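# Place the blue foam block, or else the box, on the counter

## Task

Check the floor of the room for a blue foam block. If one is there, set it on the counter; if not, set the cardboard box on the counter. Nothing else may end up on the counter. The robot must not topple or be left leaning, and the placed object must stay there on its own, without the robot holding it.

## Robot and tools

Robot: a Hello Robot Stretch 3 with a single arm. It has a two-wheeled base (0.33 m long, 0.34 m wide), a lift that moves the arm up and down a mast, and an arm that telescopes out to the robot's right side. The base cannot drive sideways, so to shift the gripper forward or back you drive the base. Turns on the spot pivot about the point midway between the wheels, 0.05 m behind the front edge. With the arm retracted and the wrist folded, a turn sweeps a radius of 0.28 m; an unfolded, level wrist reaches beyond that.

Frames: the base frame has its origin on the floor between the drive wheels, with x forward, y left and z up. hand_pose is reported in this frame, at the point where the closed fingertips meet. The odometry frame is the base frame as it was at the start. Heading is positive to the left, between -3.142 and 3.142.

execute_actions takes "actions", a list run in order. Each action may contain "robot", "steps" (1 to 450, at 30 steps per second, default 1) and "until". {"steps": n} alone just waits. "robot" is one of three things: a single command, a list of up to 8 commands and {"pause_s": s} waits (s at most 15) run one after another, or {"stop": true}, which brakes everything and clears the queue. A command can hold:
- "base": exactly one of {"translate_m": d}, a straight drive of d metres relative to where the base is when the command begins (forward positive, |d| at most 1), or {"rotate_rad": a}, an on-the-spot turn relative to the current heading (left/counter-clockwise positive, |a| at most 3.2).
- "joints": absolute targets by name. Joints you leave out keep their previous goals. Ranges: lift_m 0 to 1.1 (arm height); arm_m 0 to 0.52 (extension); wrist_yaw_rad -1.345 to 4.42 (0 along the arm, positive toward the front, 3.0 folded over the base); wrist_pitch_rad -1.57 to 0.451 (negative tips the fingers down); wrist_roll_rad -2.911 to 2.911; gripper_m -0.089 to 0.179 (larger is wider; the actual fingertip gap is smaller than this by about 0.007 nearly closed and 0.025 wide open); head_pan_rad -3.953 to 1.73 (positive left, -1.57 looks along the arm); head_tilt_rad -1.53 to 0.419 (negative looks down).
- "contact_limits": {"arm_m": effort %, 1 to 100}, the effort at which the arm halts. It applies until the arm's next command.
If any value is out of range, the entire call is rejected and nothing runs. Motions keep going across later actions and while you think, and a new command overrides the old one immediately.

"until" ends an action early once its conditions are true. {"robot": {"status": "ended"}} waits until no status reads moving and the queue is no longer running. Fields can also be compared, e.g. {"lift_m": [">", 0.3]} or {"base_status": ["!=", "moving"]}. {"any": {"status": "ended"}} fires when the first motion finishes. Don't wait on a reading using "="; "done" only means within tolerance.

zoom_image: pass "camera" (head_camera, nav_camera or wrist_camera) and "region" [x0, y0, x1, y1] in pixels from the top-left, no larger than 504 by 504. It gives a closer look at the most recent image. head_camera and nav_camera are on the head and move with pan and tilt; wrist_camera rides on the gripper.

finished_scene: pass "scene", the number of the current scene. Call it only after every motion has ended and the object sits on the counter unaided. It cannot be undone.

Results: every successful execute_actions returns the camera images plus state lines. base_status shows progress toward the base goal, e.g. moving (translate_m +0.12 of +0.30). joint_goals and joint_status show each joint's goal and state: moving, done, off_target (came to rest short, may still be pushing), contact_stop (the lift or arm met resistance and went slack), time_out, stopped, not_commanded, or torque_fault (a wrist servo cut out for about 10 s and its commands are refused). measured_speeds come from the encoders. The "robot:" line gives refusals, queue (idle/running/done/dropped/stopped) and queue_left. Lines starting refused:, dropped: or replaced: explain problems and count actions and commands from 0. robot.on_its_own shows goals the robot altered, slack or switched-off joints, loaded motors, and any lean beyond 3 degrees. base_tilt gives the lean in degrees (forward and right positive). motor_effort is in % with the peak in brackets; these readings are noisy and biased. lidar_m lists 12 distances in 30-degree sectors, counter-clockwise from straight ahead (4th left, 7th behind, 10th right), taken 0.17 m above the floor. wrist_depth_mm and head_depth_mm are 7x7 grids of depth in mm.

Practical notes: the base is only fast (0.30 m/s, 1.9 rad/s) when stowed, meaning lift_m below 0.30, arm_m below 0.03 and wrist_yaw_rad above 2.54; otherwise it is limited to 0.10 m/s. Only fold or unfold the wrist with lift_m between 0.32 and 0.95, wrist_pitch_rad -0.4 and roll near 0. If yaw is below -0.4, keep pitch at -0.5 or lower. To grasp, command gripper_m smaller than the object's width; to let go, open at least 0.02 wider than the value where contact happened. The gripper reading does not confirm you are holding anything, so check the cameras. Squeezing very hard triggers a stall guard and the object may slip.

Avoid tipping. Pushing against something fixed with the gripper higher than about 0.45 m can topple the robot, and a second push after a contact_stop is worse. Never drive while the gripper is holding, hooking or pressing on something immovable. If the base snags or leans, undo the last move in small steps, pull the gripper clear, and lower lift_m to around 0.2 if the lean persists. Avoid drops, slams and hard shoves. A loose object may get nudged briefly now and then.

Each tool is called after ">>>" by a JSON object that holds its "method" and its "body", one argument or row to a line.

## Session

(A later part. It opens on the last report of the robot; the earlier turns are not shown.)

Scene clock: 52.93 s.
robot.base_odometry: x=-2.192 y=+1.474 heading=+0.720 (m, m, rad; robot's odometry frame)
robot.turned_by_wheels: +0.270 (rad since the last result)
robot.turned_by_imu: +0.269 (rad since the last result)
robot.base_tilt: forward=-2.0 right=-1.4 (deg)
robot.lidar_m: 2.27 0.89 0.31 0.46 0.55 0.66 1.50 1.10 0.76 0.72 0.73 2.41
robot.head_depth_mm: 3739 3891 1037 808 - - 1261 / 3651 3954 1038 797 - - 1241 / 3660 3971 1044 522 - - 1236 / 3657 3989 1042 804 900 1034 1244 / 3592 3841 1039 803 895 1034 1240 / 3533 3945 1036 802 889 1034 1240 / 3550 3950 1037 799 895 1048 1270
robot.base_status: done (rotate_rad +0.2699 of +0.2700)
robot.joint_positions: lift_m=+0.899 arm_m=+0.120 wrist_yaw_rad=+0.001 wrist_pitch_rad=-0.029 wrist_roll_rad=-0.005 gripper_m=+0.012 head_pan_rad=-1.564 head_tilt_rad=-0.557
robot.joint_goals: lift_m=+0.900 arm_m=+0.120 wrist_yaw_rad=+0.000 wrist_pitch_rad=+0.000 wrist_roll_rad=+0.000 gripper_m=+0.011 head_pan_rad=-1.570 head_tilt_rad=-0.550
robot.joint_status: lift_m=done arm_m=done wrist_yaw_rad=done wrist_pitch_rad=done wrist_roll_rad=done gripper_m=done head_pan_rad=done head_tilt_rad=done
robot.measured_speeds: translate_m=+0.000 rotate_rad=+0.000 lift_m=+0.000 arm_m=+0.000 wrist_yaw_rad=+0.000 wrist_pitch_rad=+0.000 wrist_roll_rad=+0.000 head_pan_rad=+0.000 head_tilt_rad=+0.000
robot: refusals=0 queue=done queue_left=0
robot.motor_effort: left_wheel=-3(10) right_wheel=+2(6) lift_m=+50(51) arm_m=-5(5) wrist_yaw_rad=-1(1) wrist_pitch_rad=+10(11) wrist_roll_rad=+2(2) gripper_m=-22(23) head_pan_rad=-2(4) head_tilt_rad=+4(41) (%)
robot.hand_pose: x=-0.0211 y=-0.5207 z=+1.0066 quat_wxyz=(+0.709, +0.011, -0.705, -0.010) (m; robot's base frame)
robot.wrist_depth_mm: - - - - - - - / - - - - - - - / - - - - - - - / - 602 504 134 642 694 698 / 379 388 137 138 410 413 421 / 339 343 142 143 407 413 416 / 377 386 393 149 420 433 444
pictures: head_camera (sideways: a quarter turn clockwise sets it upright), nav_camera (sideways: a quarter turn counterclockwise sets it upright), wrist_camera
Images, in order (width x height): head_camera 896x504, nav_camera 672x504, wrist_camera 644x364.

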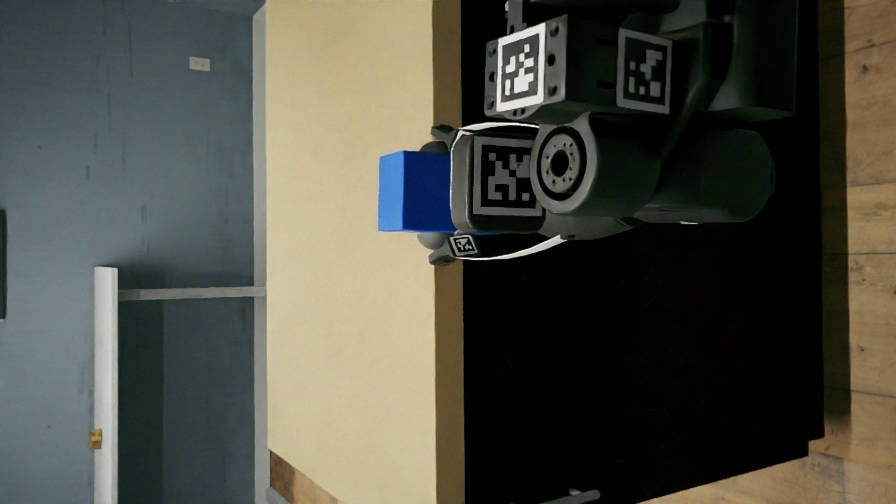

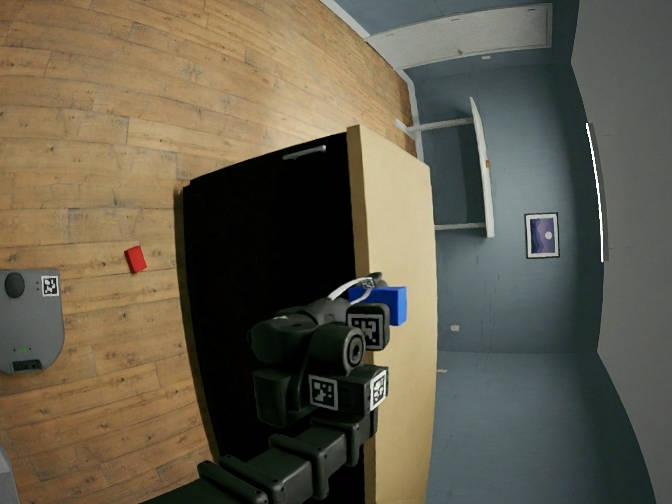

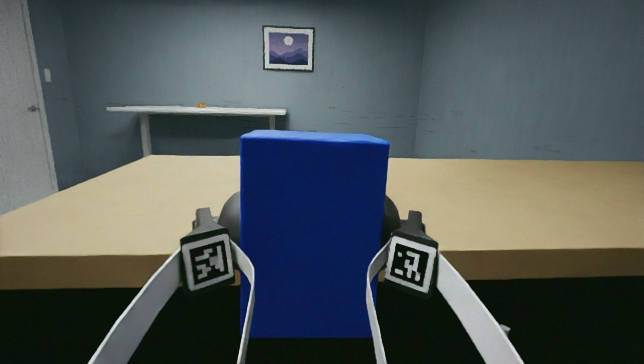

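>>> {"method": "execute_actions", "body": {
  "actions": [
    {"robot":[{"joints":{"lift_m":0.875,"arm_m":0.39}},{"joints":{"lift_m":0.85}}],"steps":450,"until":{"robot":{"status":"ended"}}}
  ]
}}

Scene clock: 57.07 s.
robot.base_odometry: x=-2.192 y=+1.474 heading=+0.720 (m, m, rad; robot's odometry frame)
robot.turned_by_wheels: +0.000 (rad since the last result)
robot.turned_by_imu: -0.001 (rad since the last result)
robot.base_tilt: forward=-2.0 right=-1.4 (deg)
robot.lidar_m: 2.27 0.88 0.31 0.46 0.55 0.66 1.51 1.09 0.76 0.72 0.73 2.41
robot.head_depth_mm: 3689 - 1039 796 - 1067 1234 / 3675 3942 1110 - 898 1033 1243 / 3658 - 1103 - 903 1038 1241 / 3674 - 1040 806 893 1039 1231 / 3581 3861 1041 804 894 1027 1237 / 3643 3921 1044 800 895 1028 1239 / 3606 3964 1035 800 891 1047 1264
robot.base_status: done (rotate_rad +0.2699 of +0.2700)
robot.joint_positions: lift_m=+0.850 arm_m=+0.390 wrist_yaw_rad=+0.001 wrist_pitch_rad=-0.029 wrist_roll_rad=-0.004 gripper_m=+0.012 head_pan_rad=-1.564 head_tilt_rad=-0.557
robot.joint_goals: lift_m=+0.850 arm_m=+0.390 wrist_yaw_rad=+0.000 wrist_pitch_rad=+0.000 wrist_roll_rad=+0.000 gripper_m=+0.011 head_pan_rad=-1.570 head_tilt_rad=-0.550
robot.joint_status: lift_m=done arm_m=done wrist_yaw_rad=done wrist_pitch_rad=done wrist_roll_rad=done gripper_m=done head_pan_rad=done head_tilt_rad=done
robot.measured_speeds: translate_m=+0.000 rotate_rad=+0.000 lift_m=+0.000 arm_m=+0.000 wrist_yaw_rad=+0.000 wrist_pitch_rad=+0.000 wrist_roll_rad=+0.000 head_pan_rad=+0.000 head_tilt_rad=+0.000
robot: refusals=0 queue=done queue_left=0
robot.motor_effort: left_wheel=-3(3) right_wheel=+2(2) lift_m=+20(48) arm_m=+4(5) wrist_yaw_rad=-1(1) wrist_pitch_rad=+10(10) wrist_roll_rad=+2(2) gripper_m=-23(23) head_pan_rad=-2(3) head_tilt_rad=+4(4) (%)
robot.hand_pose: x=-0.0211 y=-0.7901 z=+0.9577 quat_wxyz=(+0.709, +0.011, -0.705, -0.010) (m; robot's base frame)
robot.wrist_depth_mm: - - - - - - - / - - - - - - - / - - - - - - - / 413 420 345 134 436 482 492 / 262 268 137 138 284 287 295 / 194 195 143 143 184 206 210 / 152 154 149 148 158 162 162
pictures: head_camera (sideways: a quarter turn clockwise sets it upright), nav_camera (sideways: a quarter turn counterclockwise sets it upright), wrist_camera
Images, in order (width x height): head_camera 896x504, nav_camera 672x504, wrist_camera 644x364.

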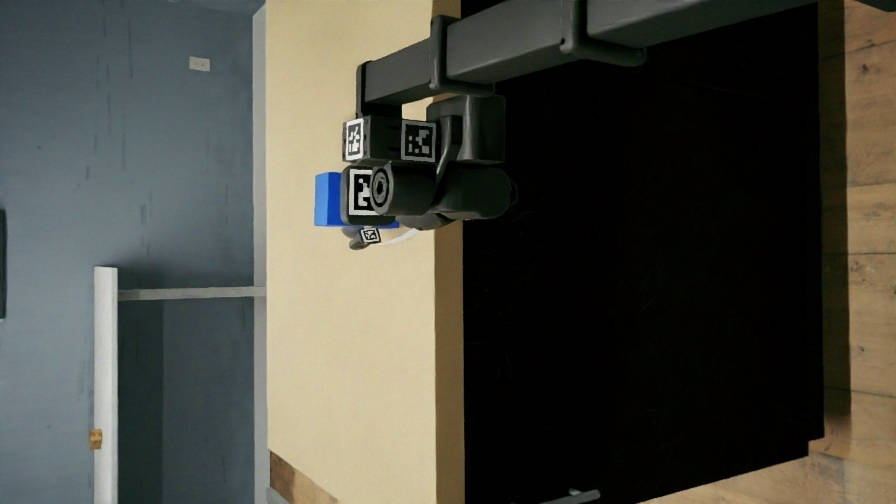

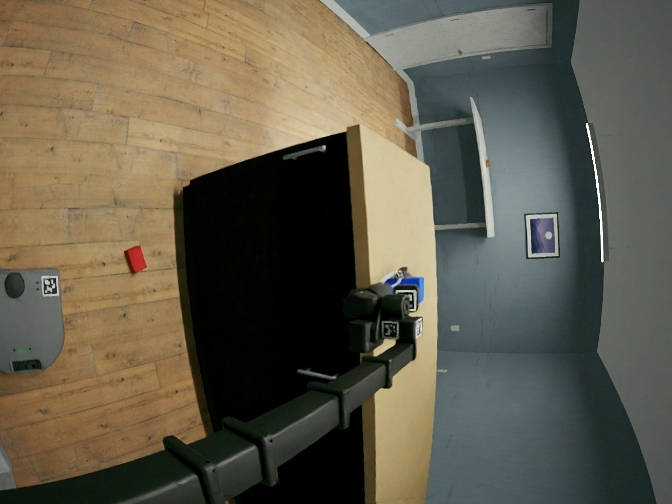

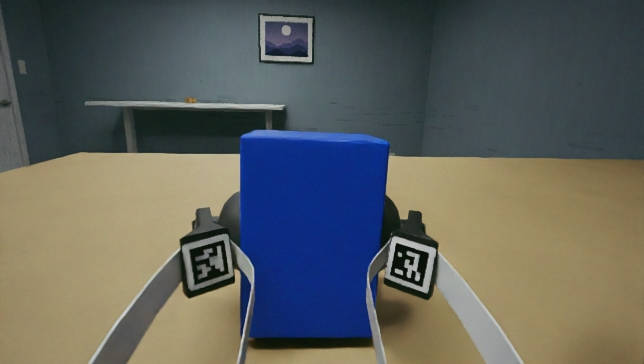

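Gap is about 5 mm.

>>> {"method": "execute_actions", "body": {
  "actions": [
    {"robot":[{"joints":{"lift_m":0.843}},{"joints":{"gripper_m":0.11}},{"joints":{"arm_m":0.24}}],"steps":450,"until":{"robot":{"status":"ended"}}}
  ]
}}

Scene clock: 61.50 s.
robot.base_odometry: x=-2.192 y=+1.474 heading=+0.720 (m, m, rad; robot's odometry frame)
robot.turned_by_wheels: +0.000 (rad since the last result)
robot.turned_by_imu: -0.001 (rad since the last result)
robot.base_tilt: forward=-2.0 right=-1.4 (deg)
robot.lidar_m: 2.27 0.89 0.31 0.46 0.55 0.66 1.51 1.10 0.76 0.72 0.73 2.41
robot.head_depth_mm: 3637 3974 1040 797 - 1044 1237 / 3640 3973 1038 799 - 1061 1244 / 3639 3947 978 799 - 1042 1243 / 3682 3969 1038 819 903 1038 1245 / 3587 3941 1038 805 895 1029 1240 / 3574 3916 1040 800 894 1029 1228 / 3566 3920 1041 799 892 1049 1265
robot.base_status: done (rotate_rad +0.2699 of +0.2700)
robot.joint_positions: lift_m=+0.844 arm_m=+0.240 wrist_yaw_rad=+0.001 wrist_pitch_rad=-0.017 wrist_roll_rad=-0.004 gripper_m=+0.110 head_pan_rad=-1.564 head_tilt_rad=-0.557
robot.joint_goals: lift_m=+0.843 arm_m=+0.240 wrist_yaw_rad=+0.000 wrist_pitch_rad=+0.000 wrist_roll_rad=+0.000 gripper_m=+0.110 head_pan_rad=-1.570 head_tilt_rad=-0.550
robot.joint_status: lift_m=done arm_m=done wrist_yaw_rad=done wrist_pitch_rad=done wrist_roll_rad=done gripper_m=done head_pan_rad=done head_tilt_rad=done
robot.measured_speeds: translate_m=+0.000 rotate_rad=+0.000 lift_m=+0.000 arm_m=+0.000 wrist_yaw_rad=+0.000 wrist_pitch_rad=+0.000 wrist_roll_rad=+0.000 head_pan_rad=+0.000 head_tilt_rad=+0.000
robot: refusals=0 queue=done queue_left=0
robot.motor_effort: left_wheel=-4(3) right_wheel=+3(3) lift_m=+20(19) arm_m=-5(5) wrist_yaw_rad=-2(1) wrist_pitch_rad=+6(10) wrist_roll_rad=+2(2) gripper_m=+0(91) head_pan_rad=-2(3) head_tilt_rad=+4(4) (%)
robot.hand_pose: x=-0.0211 y=-0.6411 z=+0.9538 quat_wxyz=(+0.709, +0.007, -0.705, -0.006) (m; robot's base frame)
robot.wrist_depth_mm: - - - - - - - / - - - - - - - / - - - 314 - - - / 410 428 440 287 467 477 505 / 257 281 269 271 277 282 289 / 215 223 226 233 239 248 255 / 246 251 261 267 274 283 291
pictures: head_camera (sideways: a quarter turn clockwise sets it upright), nav_camera (sideways: a quarter turn counterclockwise sets it upright), wrist_camera
Images, in order (width x height): head_camera 896x504, nav_camera 672x504, wrist_camera 644x364.

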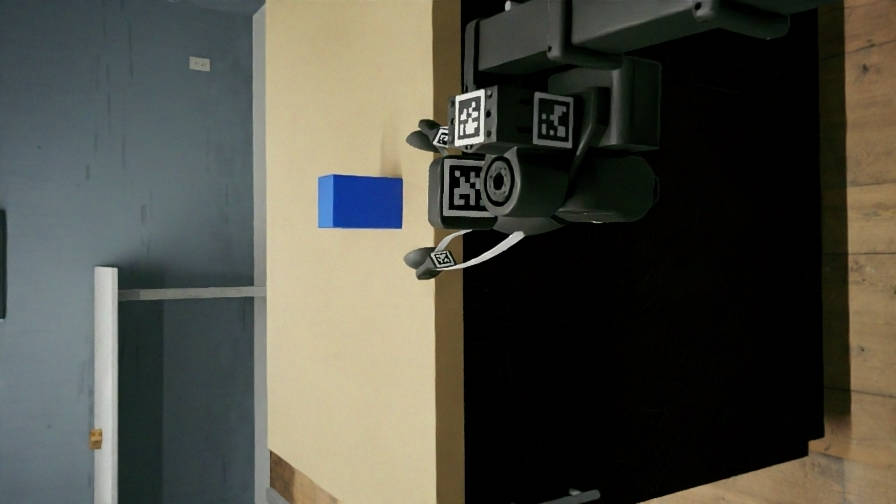

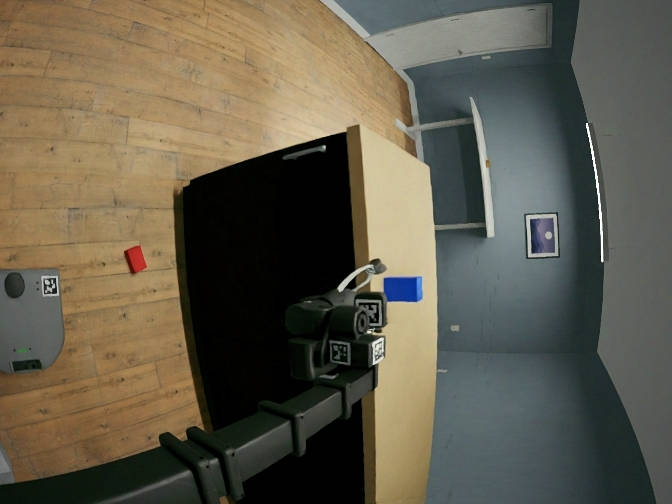

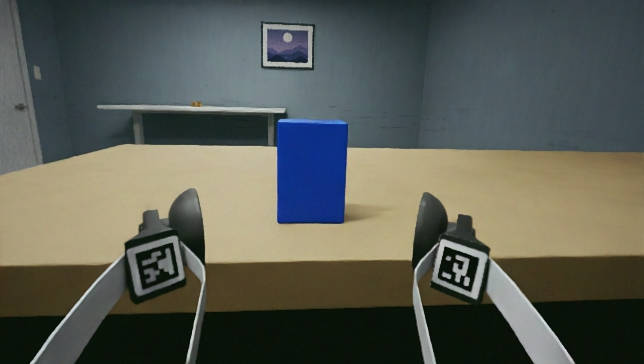

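>>> {"method": "finished_scene", "body": {
  "scene": 2
}}

The scene is finished: the task was done.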